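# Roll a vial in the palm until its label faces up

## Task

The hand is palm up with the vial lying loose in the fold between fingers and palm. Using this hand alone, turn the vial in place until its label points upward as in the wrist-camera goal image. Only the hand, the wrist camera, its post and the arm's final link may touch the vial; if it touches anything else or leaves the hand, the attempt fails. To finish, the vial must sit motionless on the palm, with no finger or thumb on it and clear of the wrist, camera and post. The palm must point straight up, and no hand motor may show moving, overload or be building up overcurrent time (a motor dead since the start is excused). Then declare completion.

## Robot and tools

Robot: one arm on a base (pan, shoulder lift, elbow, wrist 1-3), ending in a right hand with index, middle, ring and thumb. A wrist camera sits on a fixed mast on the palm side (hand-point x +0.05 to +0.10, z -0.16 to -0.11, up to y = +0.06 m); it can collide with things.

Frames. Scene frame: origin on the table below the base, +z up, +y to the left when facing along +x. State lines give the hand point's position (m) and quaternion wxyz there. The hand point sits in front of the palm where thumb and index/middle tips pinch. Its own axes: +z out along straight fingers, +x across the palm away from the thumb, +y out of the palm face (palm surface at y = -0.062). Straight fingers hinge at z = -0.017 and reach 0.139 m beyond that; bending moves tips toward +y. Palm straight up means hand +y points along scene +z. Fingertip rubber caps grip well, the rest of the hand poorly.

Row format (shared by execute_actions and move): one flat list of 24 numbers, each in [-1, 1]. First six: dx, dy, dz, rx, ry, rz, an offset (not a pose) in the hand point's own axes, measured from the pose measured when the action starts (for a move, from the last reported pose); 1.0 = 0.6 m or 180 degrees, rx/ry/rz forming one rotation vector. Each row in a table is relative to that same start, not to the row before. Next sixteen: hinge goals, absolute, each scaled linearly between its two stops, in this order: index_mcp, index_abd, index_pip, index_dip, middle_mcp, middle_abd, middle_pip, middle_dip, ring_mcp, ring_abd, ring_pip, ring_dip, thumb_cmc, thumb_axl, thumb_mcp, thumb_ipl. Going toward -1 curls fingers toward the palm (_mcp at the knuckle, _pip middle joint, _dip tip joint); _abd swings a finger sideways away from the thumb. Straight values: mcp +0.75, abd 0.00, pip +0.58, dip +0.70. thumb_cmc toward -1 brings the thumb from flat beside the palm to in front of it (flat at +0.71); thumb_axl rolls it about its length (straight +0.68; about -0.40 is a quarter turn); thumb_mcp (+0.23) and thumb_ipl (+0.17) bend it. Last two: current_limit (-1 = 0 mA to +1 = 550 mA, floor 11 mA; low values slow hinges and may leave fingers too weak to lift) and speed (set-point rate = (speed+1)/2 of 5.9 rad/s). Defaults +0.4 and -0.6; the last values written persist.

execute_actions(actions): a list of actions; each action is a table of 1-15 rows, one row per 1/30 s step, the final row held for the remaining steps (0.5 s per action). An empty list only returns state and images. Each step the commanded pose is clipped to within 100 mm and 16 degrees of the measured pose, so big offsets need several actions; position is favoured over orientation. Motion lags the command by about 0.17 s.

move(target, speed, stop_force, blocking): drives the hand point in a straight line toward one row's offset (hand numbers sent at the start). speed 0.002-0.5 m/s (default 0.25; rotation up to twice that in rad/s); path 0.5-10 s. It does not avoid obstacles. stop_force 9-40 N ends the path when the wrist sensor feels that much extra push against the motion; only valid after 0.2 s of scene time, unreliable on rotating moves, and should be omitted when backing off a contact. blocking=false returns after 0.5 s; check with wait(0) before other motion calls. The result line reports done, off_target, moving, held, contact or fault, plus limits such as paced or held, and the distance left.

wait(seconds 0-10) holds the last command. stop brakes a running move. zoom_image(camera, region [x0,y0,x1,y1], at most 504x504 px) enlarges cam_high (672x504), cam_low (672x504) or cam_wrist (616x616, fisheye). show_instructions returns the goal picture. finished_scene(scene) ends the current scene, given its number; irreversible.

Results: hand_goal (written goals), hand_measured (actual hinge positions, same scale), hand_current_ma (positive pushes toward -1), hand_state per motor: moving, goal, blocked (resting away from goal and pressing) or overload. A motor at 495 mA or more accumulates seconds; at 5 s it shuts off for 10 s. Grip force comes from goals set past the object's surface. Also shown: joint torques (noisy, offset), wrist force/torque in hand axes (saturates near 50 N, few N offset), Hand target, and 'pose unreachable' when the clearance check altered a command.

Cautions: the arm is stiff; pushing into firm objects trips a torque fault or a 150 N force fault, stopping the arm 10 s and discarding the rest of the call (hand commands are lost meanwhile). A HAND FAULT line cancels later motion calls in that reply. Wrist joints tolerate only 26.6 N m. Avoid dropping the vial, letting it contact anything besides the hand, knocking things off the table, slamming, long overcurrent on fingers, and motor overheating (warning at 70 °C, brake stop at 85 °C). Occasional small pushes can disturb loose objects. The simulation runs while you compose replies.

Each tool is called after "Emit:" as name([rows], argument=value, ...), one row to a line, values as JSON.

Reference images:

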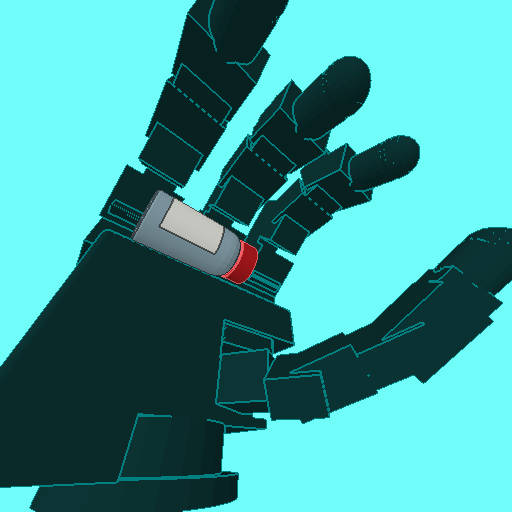

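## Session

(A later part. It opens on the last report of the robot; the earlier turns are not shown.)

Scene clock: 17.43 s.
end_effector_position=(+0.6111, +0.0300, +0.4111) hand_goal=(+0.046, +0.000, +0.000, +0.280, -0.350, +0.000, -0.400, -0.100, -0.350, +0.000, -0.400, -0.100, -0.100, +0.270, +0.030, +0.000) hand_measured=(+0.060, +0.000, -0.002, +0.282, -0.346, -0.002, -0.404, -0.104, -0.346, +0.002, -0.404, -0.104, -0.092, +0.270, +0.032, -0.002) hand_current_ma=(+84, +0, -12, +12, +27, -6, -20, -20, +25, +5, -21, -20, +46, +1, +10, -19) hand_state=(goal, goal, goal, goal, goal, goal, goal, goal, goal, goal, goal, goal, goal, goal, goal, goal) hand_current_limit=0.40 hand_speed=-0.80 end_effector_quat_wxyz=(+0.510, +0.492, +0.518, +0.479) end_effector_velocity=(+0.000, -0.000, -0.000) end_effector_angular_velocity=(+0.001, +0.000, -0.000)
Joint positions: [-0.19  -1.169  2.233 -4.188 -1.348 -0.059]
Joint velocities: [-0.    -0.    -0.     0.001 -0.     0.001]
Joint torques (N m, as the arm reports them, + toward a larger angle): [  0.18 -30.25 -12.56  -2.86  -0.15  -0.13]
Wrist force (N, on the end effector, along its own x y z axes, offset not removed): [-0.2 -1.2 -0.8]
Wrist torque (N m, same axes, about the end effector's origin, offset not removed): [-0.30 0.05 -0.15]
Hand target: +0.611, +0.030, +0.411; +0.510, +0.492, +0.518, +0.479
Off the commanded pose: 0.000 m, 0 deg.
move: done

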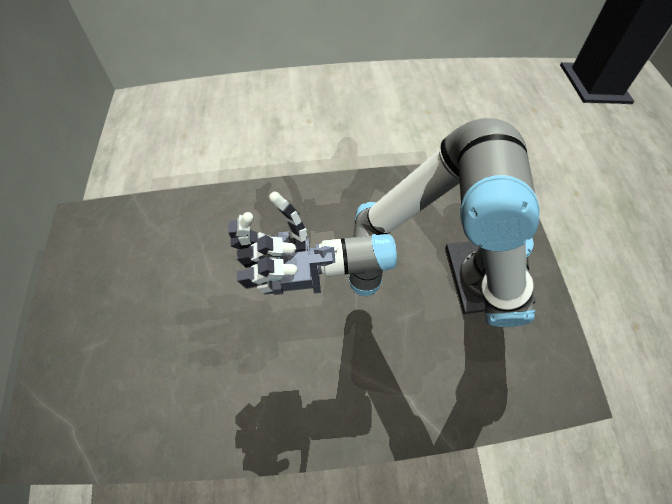

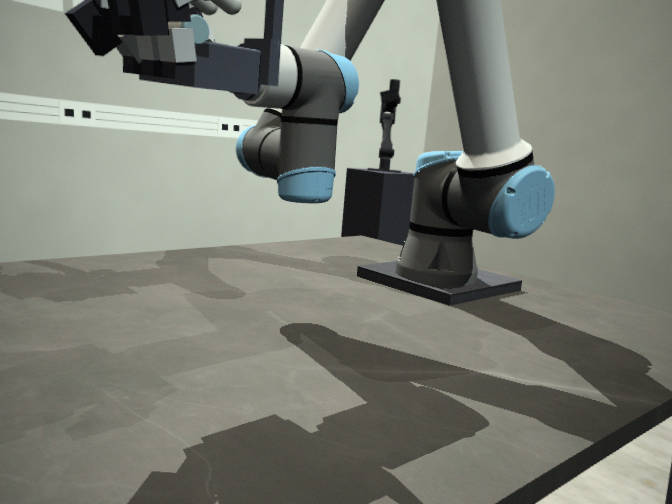

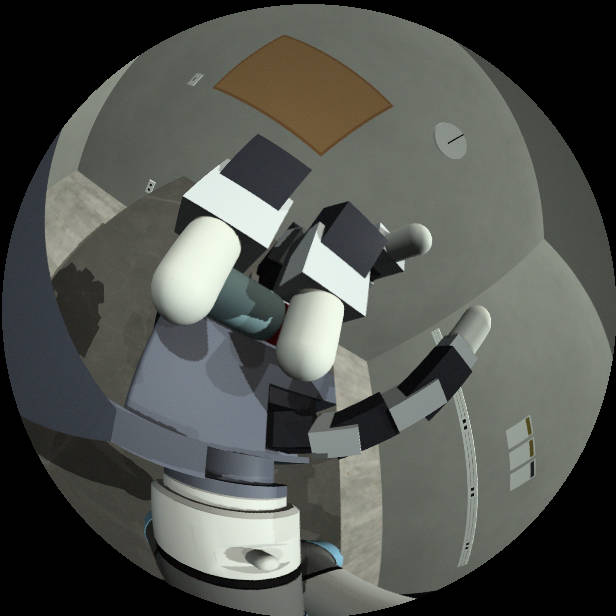

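Emit:
execute_actions([
  [[0,0,0,0,0,0,0.046,0,0,0.28,-0.35,0,-0.85,-0.5,-0.35,0,-0.85,-0.5,-0.1,0.27,0.03,0,0.4,-0.5]],
  [[0,0,0,0,0,0,0.046,0,0,0.28,0.4,0,-0.85,-0.5,0.4,0,-0.85,-0.5,-0.1,0.27,0.03,0,0.4,-0.5]],
  [[0,0,0,0,0,0,0.046,0,0,0.28,0.4,0,-0.85,-0.5,0.4,0,-0.85,-0.5,-0.1,0.27,0.03,0,0.4,-0.5]],
])

Emit:
move(target=[0,0,0,0,0,0,0.046,0,0,0.28,0.4,0,-0.4,-0.1,0.4,0,-0.4,-0.1,-0.1,0.27,0.03,0,0.4,-0.5])

Scene clock: 19.20 s.
end_effector_position=(+0.6111, +0.0300, +0.4111) hand_goal=(+0.046, +0.000, +0.000, +0.280, +0.400, +0.000, -0.850, -0.500, +0.400, +0.000, -0.850, -0.500, -0.100, +0.270, +0.030, +0.000) hand_measured=(+0.060, +0.000, -0.002, +0.282, +0.404, -0.002, -0.688, -0.364, +0.406, +0.002, -0.674, -0.370, -0.092, +0.270, +0.032, -0.002) hand_current_ma=(+84, +0, -12, +12, +26, -6, +385, +385, +31, +5, +385, +385, +46, +1, +10, -19) hand_state=(goal, goal, goal, goal, goal, goal, blocked, blocked, goal, goal, blocked, blocked, goal, goal, goal, goal) hand_current_limit=0.40 hand_speed=-0.50 end_effector_quat_wxyz=(+0.510, +0.492, +0.518, +0.479) end_effector_velocity=(+0.000, -0.000, +0.000) end_effector_angular_velocity=(-0.001, -0.000, +0.001)
Joint positions: [-0.19  -1.169  2.233 -4.188 -1.348 -0.059]
Joint velocities: [-0.001  0.    -0.    -0.     0.002 -0.001]
Joint torques (N m, as the arm reports them, + toward a larger angle): [  0.37 -30.59 -12.91  -3.02  -0.07  -0.12]
Wrist force (N, on the end effector, along its own x y z axes, offset not removed): [-0.3 -0.2 1.1]
Wrist torque (N m, same axes, about the end effector's origin, offset not removed): [-0.22 -0.01 -0.18]
Hand target: +0.611, +0.030, +0.411; +0.510, +0.492, +0.518, +0.479
Off the commanded pose: 0.000 m, 0 deg.

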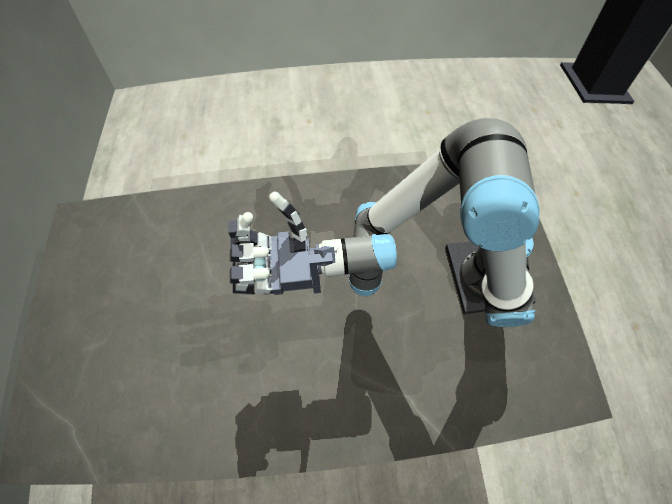

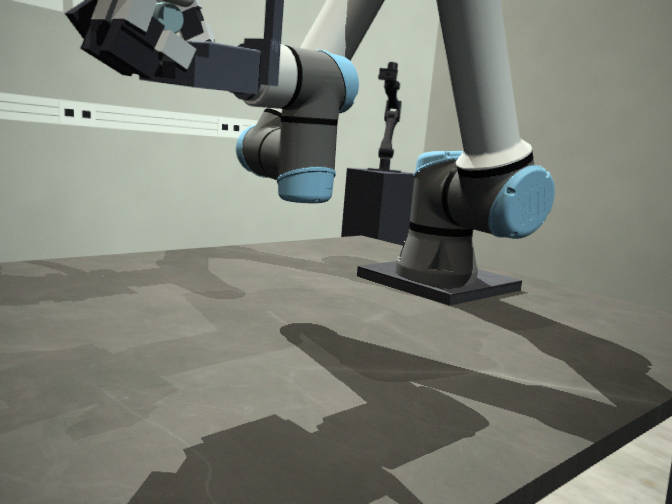

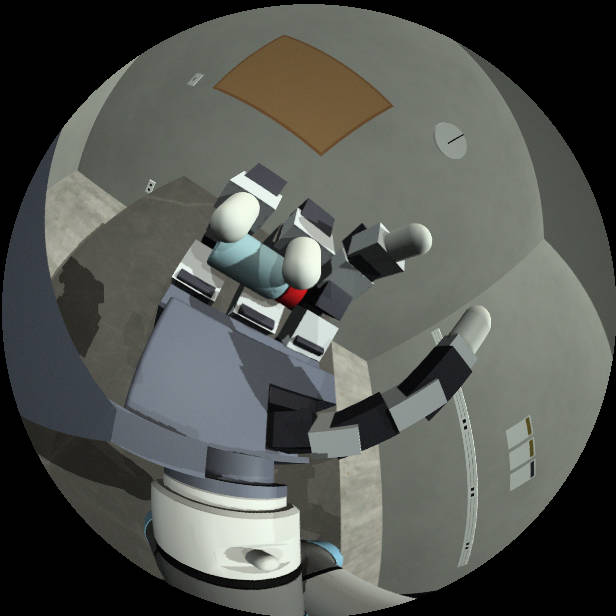

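Scene clock: 19.80 s.
end_effector_position=(+0.6111, +0.0300, +0.4111) hand_goal=(+0.046, +0.000, +0.000, +0.280, +0.400, +0.000, -0.400, -0.100, +0.400, +0.000, -0.400, -0.100, -0.100, +0.270, +0.030, +0.000) hand_measured=(+0.060, +0.000, -0.002, +0.282, +0.406, -0.002, -0.404, -0.104, +0.406, +0.002, -0.404, -0.104, -0.092, +0.270, +0.032, -0.002) hand_current_ma=(+83, +0, -12, +12, +32, -6, -17, -20, +33, +5, -19, -20, +46, +1, +10, -19) hand_state=(goal, goal, goal, goal, goal, goal, goal, goal, goal, goal, goal, goal, goal, goal, goal, goal) hand_current_limit=0.40 hand_speed=-0.50 end_effector_quat_wxyz=(+0.510, +0.492, +0.518, +0.479) end_effector_velocity=(-0.000, -0.000, -0.000) end_effector_angular_velocity=(+0.001, -0.000, -0.000)
Joint positions: [-0.19  -1.169  2.233 -4.188 -1.348 -0.059]
Joint velocities: [-0.     0.    -0.    -0.     0.     0.001]
Joint torques (N m, as the arm reports them, + toward a larger angle): [ -0.07 -30.46 -12.54  -2.85  -0.14  -0.17]
Wrist force (N, on the end effector, along its own x y z axes, offset not removed): [-1.8 -0.9 0.5]
Wrist torque (N m, same axes, about the end effector's origin, offset not removed): [-0.26 0.26 -0.35]
Hand target: +0.611, +0.030, +0.411; +0.510, +0.492, +0.518, +0.479
Off the commanded pose: 0.000 m, 0 deg.
move: done

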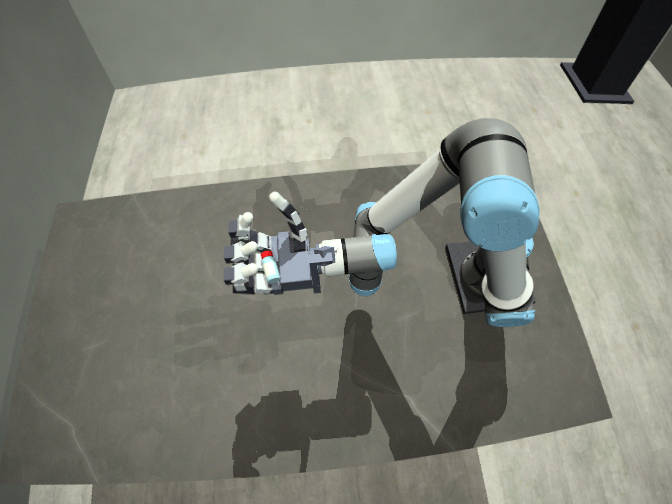

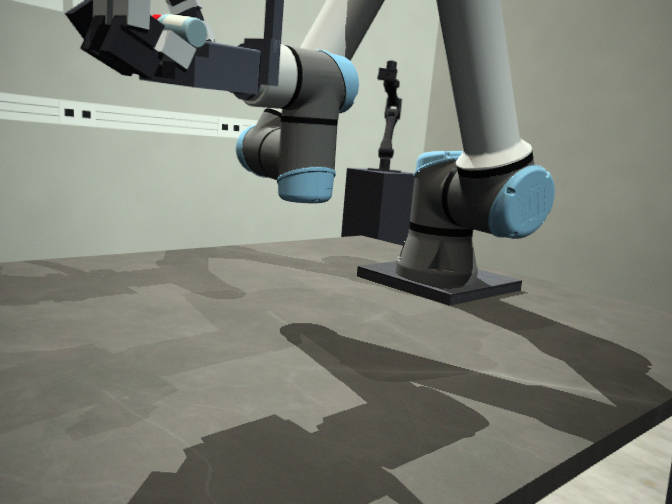

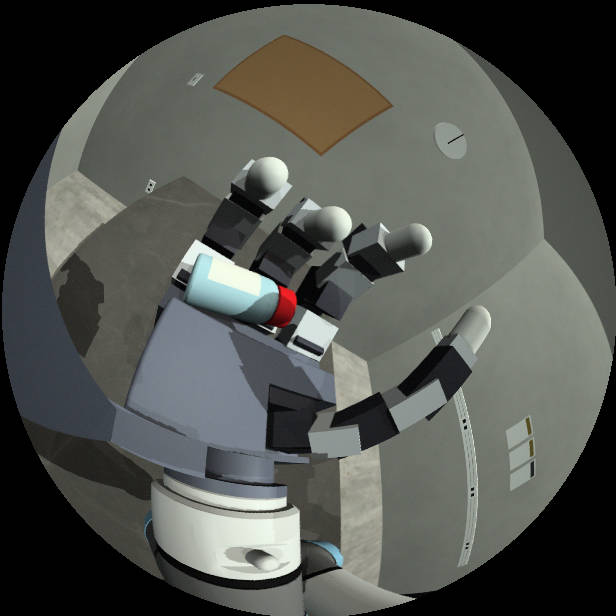

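Nearly. Open the index base out of the way.

Emit:
move(target=[0,0,0,0,0,0,0.4,0,0,0.28,0.4,0,-0.1,0.2,0.4,0,-0.1,0.2,-0.1,0.27,0.03,0,0.4,-0.6])

Emit:
zoom_image(camera="cam_high", region=[210,200,340,310])

Scene clock: 20.63 s.
end_effector_position=(+0.6111, +0.0300, +0.4111) hand_goal=(+0.400, +0.000, +0.000, +0.280, +0.400, +0.000, -0.100, +0.200, +0.400, +0.000, -0.100, +0.200, -0.100, +0.270, +0.030, +0.000) hand_measured=(+0.406, +0.000, -0.002, +0.282, +0.406, -0.002, -0.102, +0.198, +0.408, +0.002, -0.102, +0.196, -0.092, +0.270, +0.032, -0.002) hand_current_ma=(+40, +0, -6, +12, +39, -6, -9, -16, +40, +5, -10, -16, +46, +1, +10, -19) hand_state=(goal, goal, goal, goal, goal, goal, goal, goal, goal, goal, goal, goal, goal, goal, goal, goal) hand_current_limit=0.40 hand_speed=-0.60 end_effector_quat_wxyz=(+0.510, +0.492, +0.518, +0.479) end_effector_velocity=(-0.000, -0.000, +0.000) end_effector_angular_velocity=(+0.001, -0.000, +0.000)
Joint positions: [-0.19  -1.169  2.233 -4.188 -1.348 -0.059]
Joint velocities: [ 0.     0.     0.    -0.001  0.     0.001]
Joint torques (N m, as the arm reports them, + toward a larger angle): [ -0.43 -29.92 -13.1   -3.02  -0.06  -0.2 ]
Wrist force (N, on the end effector, along its own x y z axes, offset not removed): [-1.1 -0.9 -0.5]
Wrist torque (N m, same axes, about the end effector's origin, offset not removed): [-0.13 0.23 -0.14]
Hand target: +0.611, +0.030, +0.411; +0.510, +0.492, +0.518, +0.479
Off the commanded pose: 0.000 m, 0 deg.
move: done

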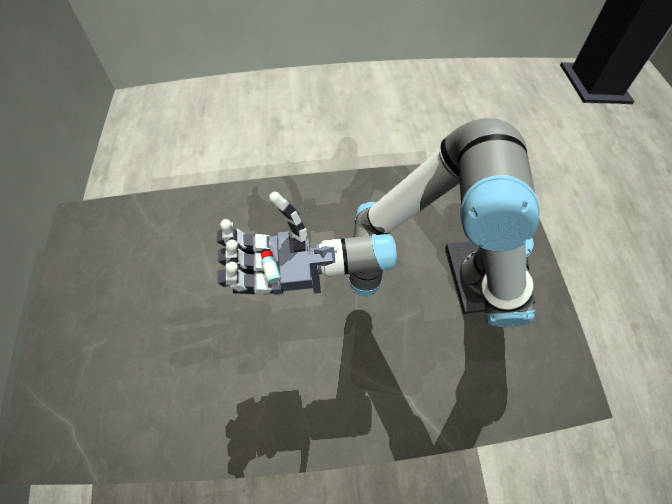

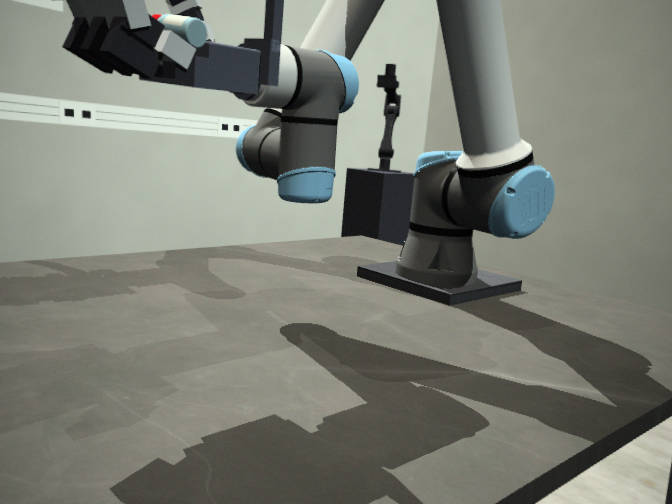

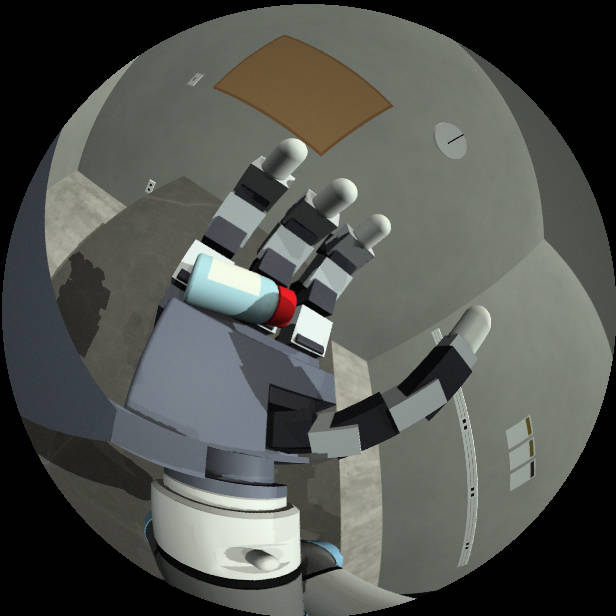

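Region (210, 200, 340, 310) of cam_high's 672x504 image, scaled by 3.877, with more detail than that image has; it fills the top 426 rows of this view, and the rest is white.

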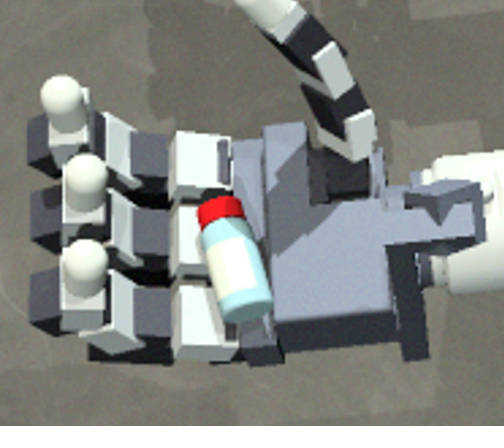

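Emit:
move(target=[0,0,0,0,0,0,0.4,0,0,0.28,0.1,0,-0.1,0.2,0.4,0,-0.1,0.2,-0.1,0.27,0.03,0,0.4,-0.8])

Emit:
move(target=[0,0,0,0,0,0,0.6,0,0,0.28,0.6,0,-0.1,0.2,0.6,0,-0.1,0.2,-0.1,0.27,0.03,0,0.4,-0.8])

Emit:
zoom_image(camera="cam_high", region=[210,200,340,310])

Scene clock: 21.73 s.
end_effector_position=(+0.6111, +0.0300, +0.4111) hand_goal=(+0.400, +0.000, +0.000, +0.280, +0.100, +0.000, -0.100, +0.200, +0.400, +0.000, -0.100, +0.200, -0.100, +0.270, +0.030, +0.000) hand_measured=(+0.406, +0.000, -0.002, +0.282, +0.114, -0.002, -0.102, +0.198, +0.408, +0.002, -0.102, +0.196, -0.092, +0.270, +0.032, -0.002) hand_current_ma=(+40, +0, -6, +12, +89, -6, -8, -16, +40, +5, -10, -16, +46, +1, +10, -19) hand_state=(goal, goal, goal, goal, goal, goal, goal, goal, goal, goal, goal, goal, goal, goal, goal, goal) hand_current_limit=0.40 hand_speed=-0.80 end_effector_quat_wxyz=(+0.510, +0.492, +0.518, +0.479) end_effector_velocity=(+0.000, -0.001, -0.000) end_effector_angular_velocity=(+0.003, +0.000, -0.001)
Joint positions: [-0.19  -1.169  2.233 -4.188 -1.348 -0.059]
Joint velocities: [-0.001 -0.    -0.     0.     0.     0.003]
Joint torques (N m, as the arm reports them, + toward a larger angle): [  0.03 -30.33 -12.93  -3.01  -0.04  -0.21]
Wrist force (N, on the end effector, along its own x y z axes, offset not removed): [1.0 -1.2 -2.2]
Wrist torque (N m, same axes, about the end effector's origin, offset not removed): [0.07 -0.05 0.07]
Hand target: +0.611, +0.030, +0.411; +0.510, +0.492, +0.518, +0.479
Off the commanded pose: 0.000 m, 0 deg.
move: done

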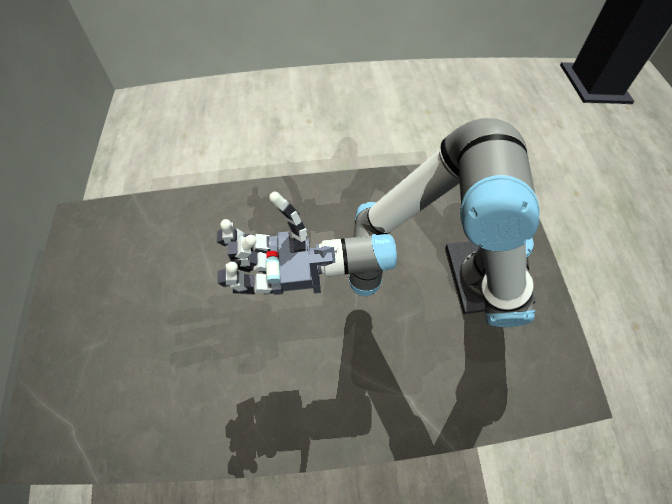

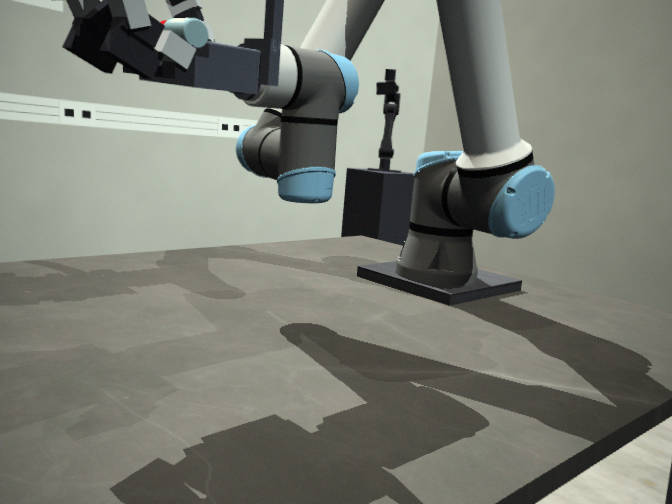

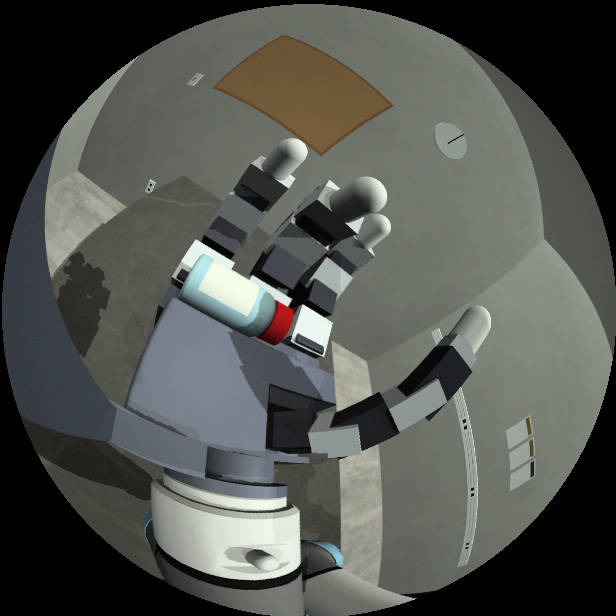

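Scene clock: 23.07 s.
end_effector_position=(+0.6111, +0.0300, +0.4111) hand_goal=(+0.600, +0.000, +0.000, +0.280, +0.600, +0.000, -0.100, +0.200, +0.600, +0.000, -0.100, +0.200, -0.100, +0.270, +0.030, +0.000) hand_measured=(+0.608, +0.000, +0.000, +0.282, +0.608, -0.002, -0.100, +0.198, +0.608, +0.002, -0.102, +0.198, -0.092, +0.270, +0.032, -0.002) hand_current_ma=(+46, +0, -3, +12, +44, -6, -5, -14, +45, +5, -5, -14, +46, +1, +10, -19) hand_state=(goal, goal, goal, goal, goal, goal, goal, goal, goal, goal, goal, goal, goal, goal, goal, goal) hand_current_limit=0.40 hand_speed=-0.80 end_effector_quat_wxyz=(+0.510, +0.492, +0.518, +0.479) end_effector_velocity=(-0.000, +0.001, -0.000) end_effector_angular_velocity=(+0.001, +0.000, +0.002)
Joint positions: [-0.19  -1.169  2.233 -4.188 -1.348 -0.059]
Joint velocities: [ 0.001  0.     0.    -0.     0.001  0.001]
Joint torques (N m, as the arm reports them, + toward a larger angle): [ -0.01 -30.09 -13.11  -3.05  -0.04  -0.15]
Wrist force (N, on the end effector, along its own x y z axes, offset not removed): [0.6 -0.6 0.5]
Wrist torque (N m, same axes, about the end effector's origin, offset not removed): [-0.18 -0.13 0.03]
Hand target: +0.611, +0.030, +0.411; +0.510, +0.492, +0.518, +0.479
Off the commanded pose: 0.000 m, 0 deg.
move: done

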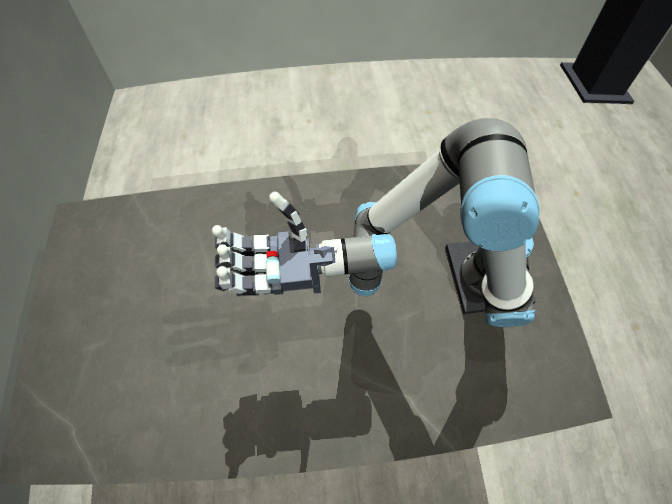

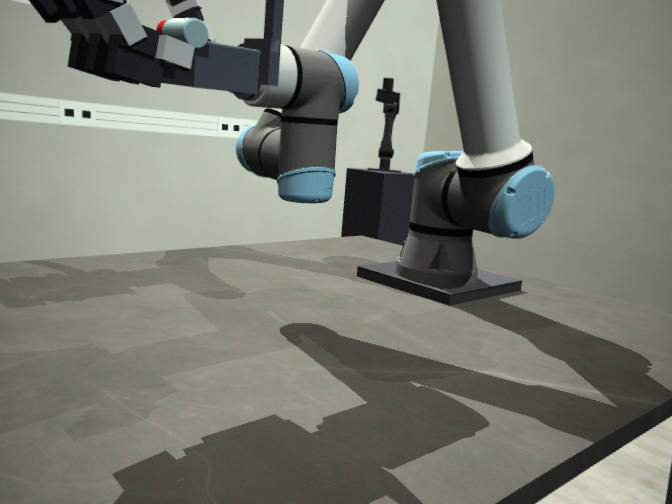

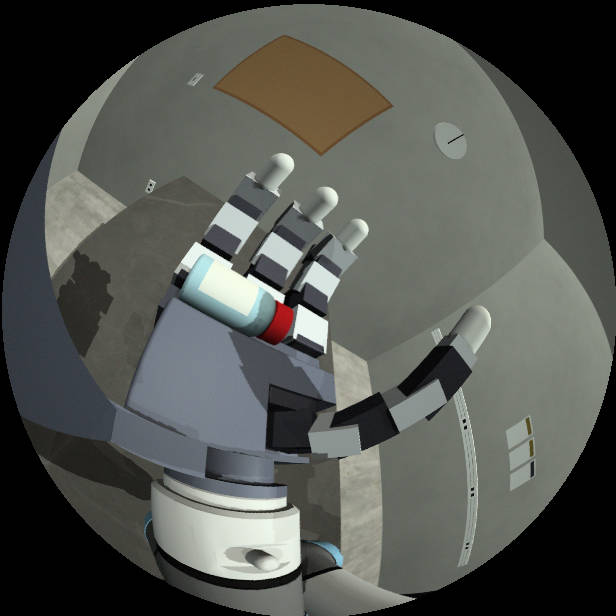

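Region (210, 200, 340, 310) of cam_high's 672x504 image, scaled by 3.877, with more detail than that image has; it fills the top 426 rows of this view, and the rest is white.

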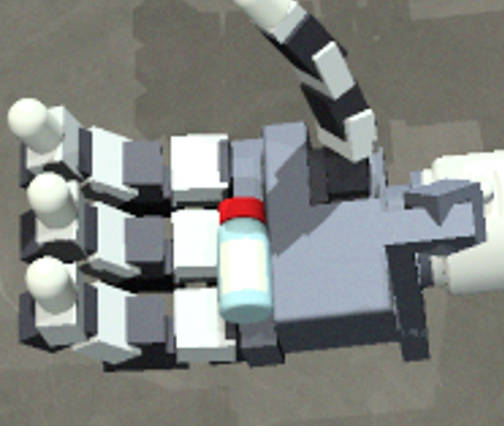

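Level the palm and finish.

Emit:
move(target=[0,0,0,0,0,0.017,0.6,0,0,0.28,0.6,0,-0.1,0.2,0.6,0,-0.1,0.2,-0.1,0.27,0.03,0,0.4,-0.8], speed=0.04)

Emit:
wait(seconds=2)

Emit:
finished_scene(scene=1)

Scene clock: 24.17 s.
end_effector_position=(+0.6111, +0.0300, +0.4111) hand_goal=(+0.600, +0.000, +0.000, +0.280, +0.600, +0.000, -0.100, +0.200, +0.600, +0.000, -0.100, +0.200, -0.100, +0.270, +0.030, +0.000) hand_measured=(+0.608, +0.000, +0.000, +0.282, +0.608, -0.002, -0.100, +0.198, +0.608, +0.002, -0.102, +0.198, -0.092, +0.270, +0.032, -0.002) hand_current_ma=(+46, +0, -3, +12, +44, -6, -5, -14, +46, +5, -5, -14, +46, +1, +10, -19) hand_state=(goal, goal, goal, goal, goal, goal, goal, goal, goal, goal, goal, goal, goal, goal, goal, goal) hand_current_limit=0.40 hand_speed=-0.80 end_effector_quat_wxyz=(+0.498, +0.505, +0.505, +0.493) end_effector_velocity=(-0.000, +0.001, +0.000) end_effector_angular_velocity=(+0.008, -0.001, +0.000)
Joint positions: [-0.177 -1.171  2.231 -4.184 -1.36  -0.006]
Joint velocities: [ 0.003 -0.    -0.001  0.    -0.002  0.008]
Joint torques (N m, as the arm reports them, + toward a larger angle): [  6.3  -40.63 -23.61  -0.29  -1.93   2.46]
Wrist force (N, on the end effector, along its own x y z axes, offset not removed): [-1.1 -1.1 0.2]
Wrist torque (N m, same axes, about the end effector's origin, offset not removed): [-0.14 0.08 -0.16]
Hand target: +0.611, +0.030, +0.411; +0.497, +0.505, +0.504, +0.493
Off the commanded pose: 0.000 m, 0 deg.
move: done

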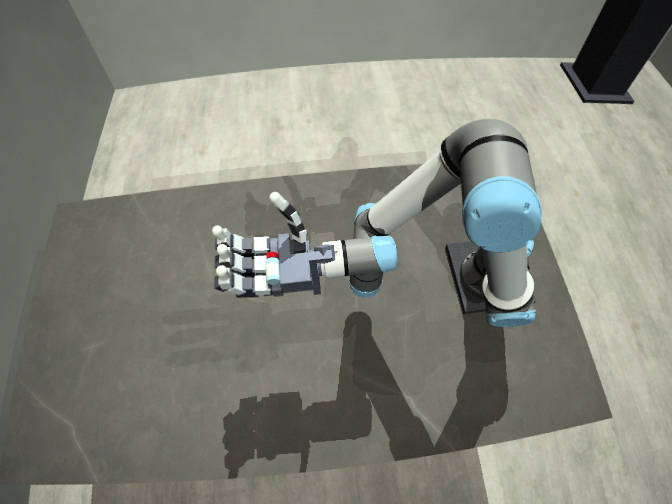

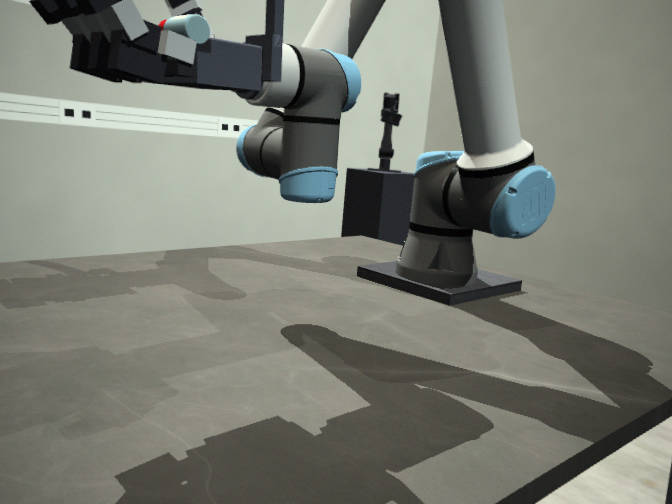

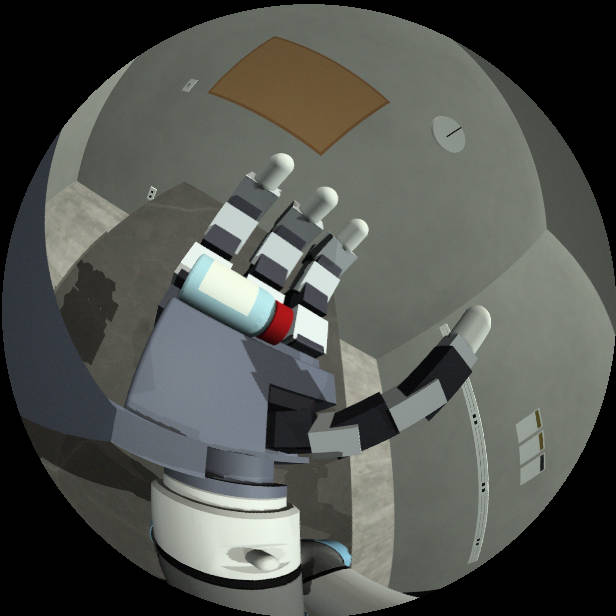

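Scene clock: 26.17 s.
end_effector_position=(+0.6111, +0.0300, +0.4111) hand_goal=(+0.600, +0.000, +0.000, +0.280, +0.600, +0.000, -0.100, +0.200, +0.600, +0.000, -0.100, +0.200, -0.100, +0.270, +0.030, +0.000) hand_measured=(+0.608, +0.000, +0.000, +0.282, +0.608, -0.002, -0.100, +0.198, +0.608, +0.002, -0.102, +0.198, -0.092, +0.270, +0.032, -0.002) hand_current_ma=(+46, +0, -3, +12, +44, -6, -5, -14, +46, +5, -5, -14, +46, +1, +10, -19) hand_state=(goal, goal, goal, goal, goal, goal, goal, goal, goal, goal, goal, goal, goal, goal, goal, goal) hand_current_limit=0.40 hand_speed=-0.80 end_effector_quat_wxyz=(+0.497, +0.505, +0.504, +0.493) end_effector_velocity=(+0.000, +0.000, -0.000) end_effector_angular_velocity=(-0.000, +0.000, +0.000)
Joint positions: [-0.177 -1.171  2.231 -4.184 -1.36  -0.006]
Joint velocities: [-0. -0.  0.  0.  0. -0.]
Joint torques (N m, as the arm reports them, + toward a larger angle): [  7.5  -40.27 -22.57  -0.26  -1.59   2.36]
Wrist force (N, on the end effector, along its own x y z axes, offset not removed): [-0.9 -0.1 -0.1]
Wrist torque (N m, same axes, about the end effector's origin, offset not removed): [0.08 0.14 -0.11]
Hand target: +0.611, +0.030, +0.411; +0.497, +0.505, +0.504, +0.493
Off the commanded pose: 0.000 m, 0 deg.
wait: 2.00 s; at rest by 0.17 s

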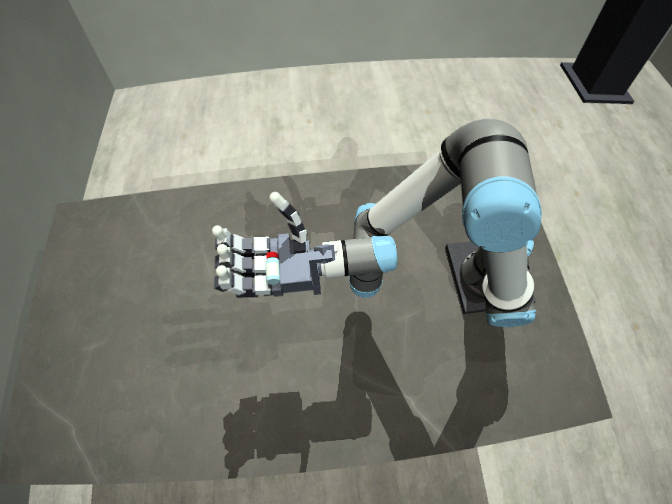

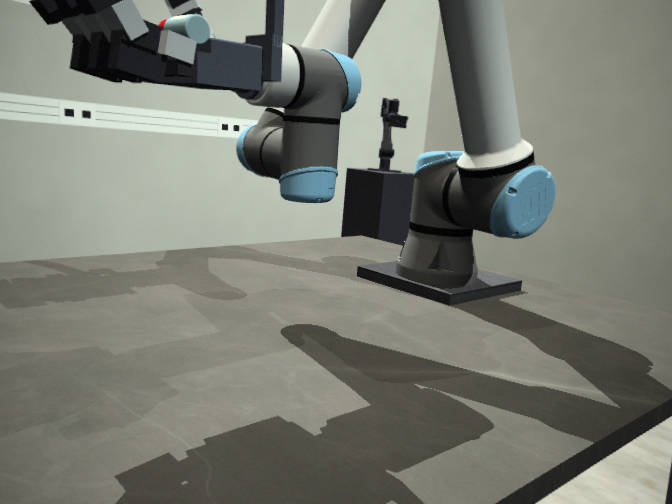

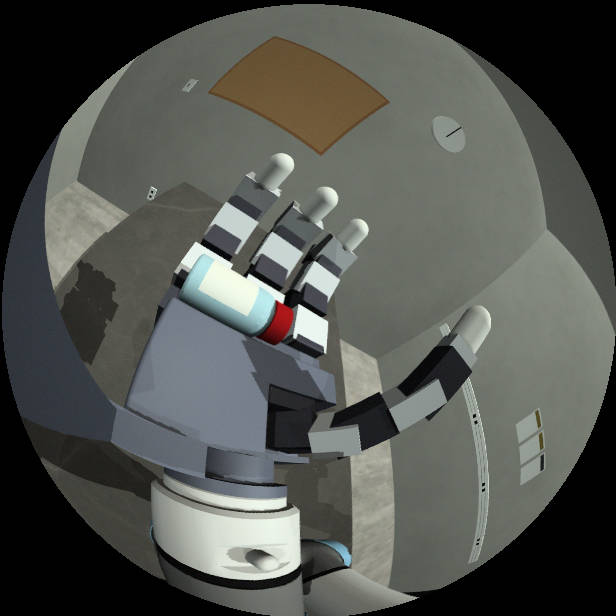

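The scene is finished: the task was done.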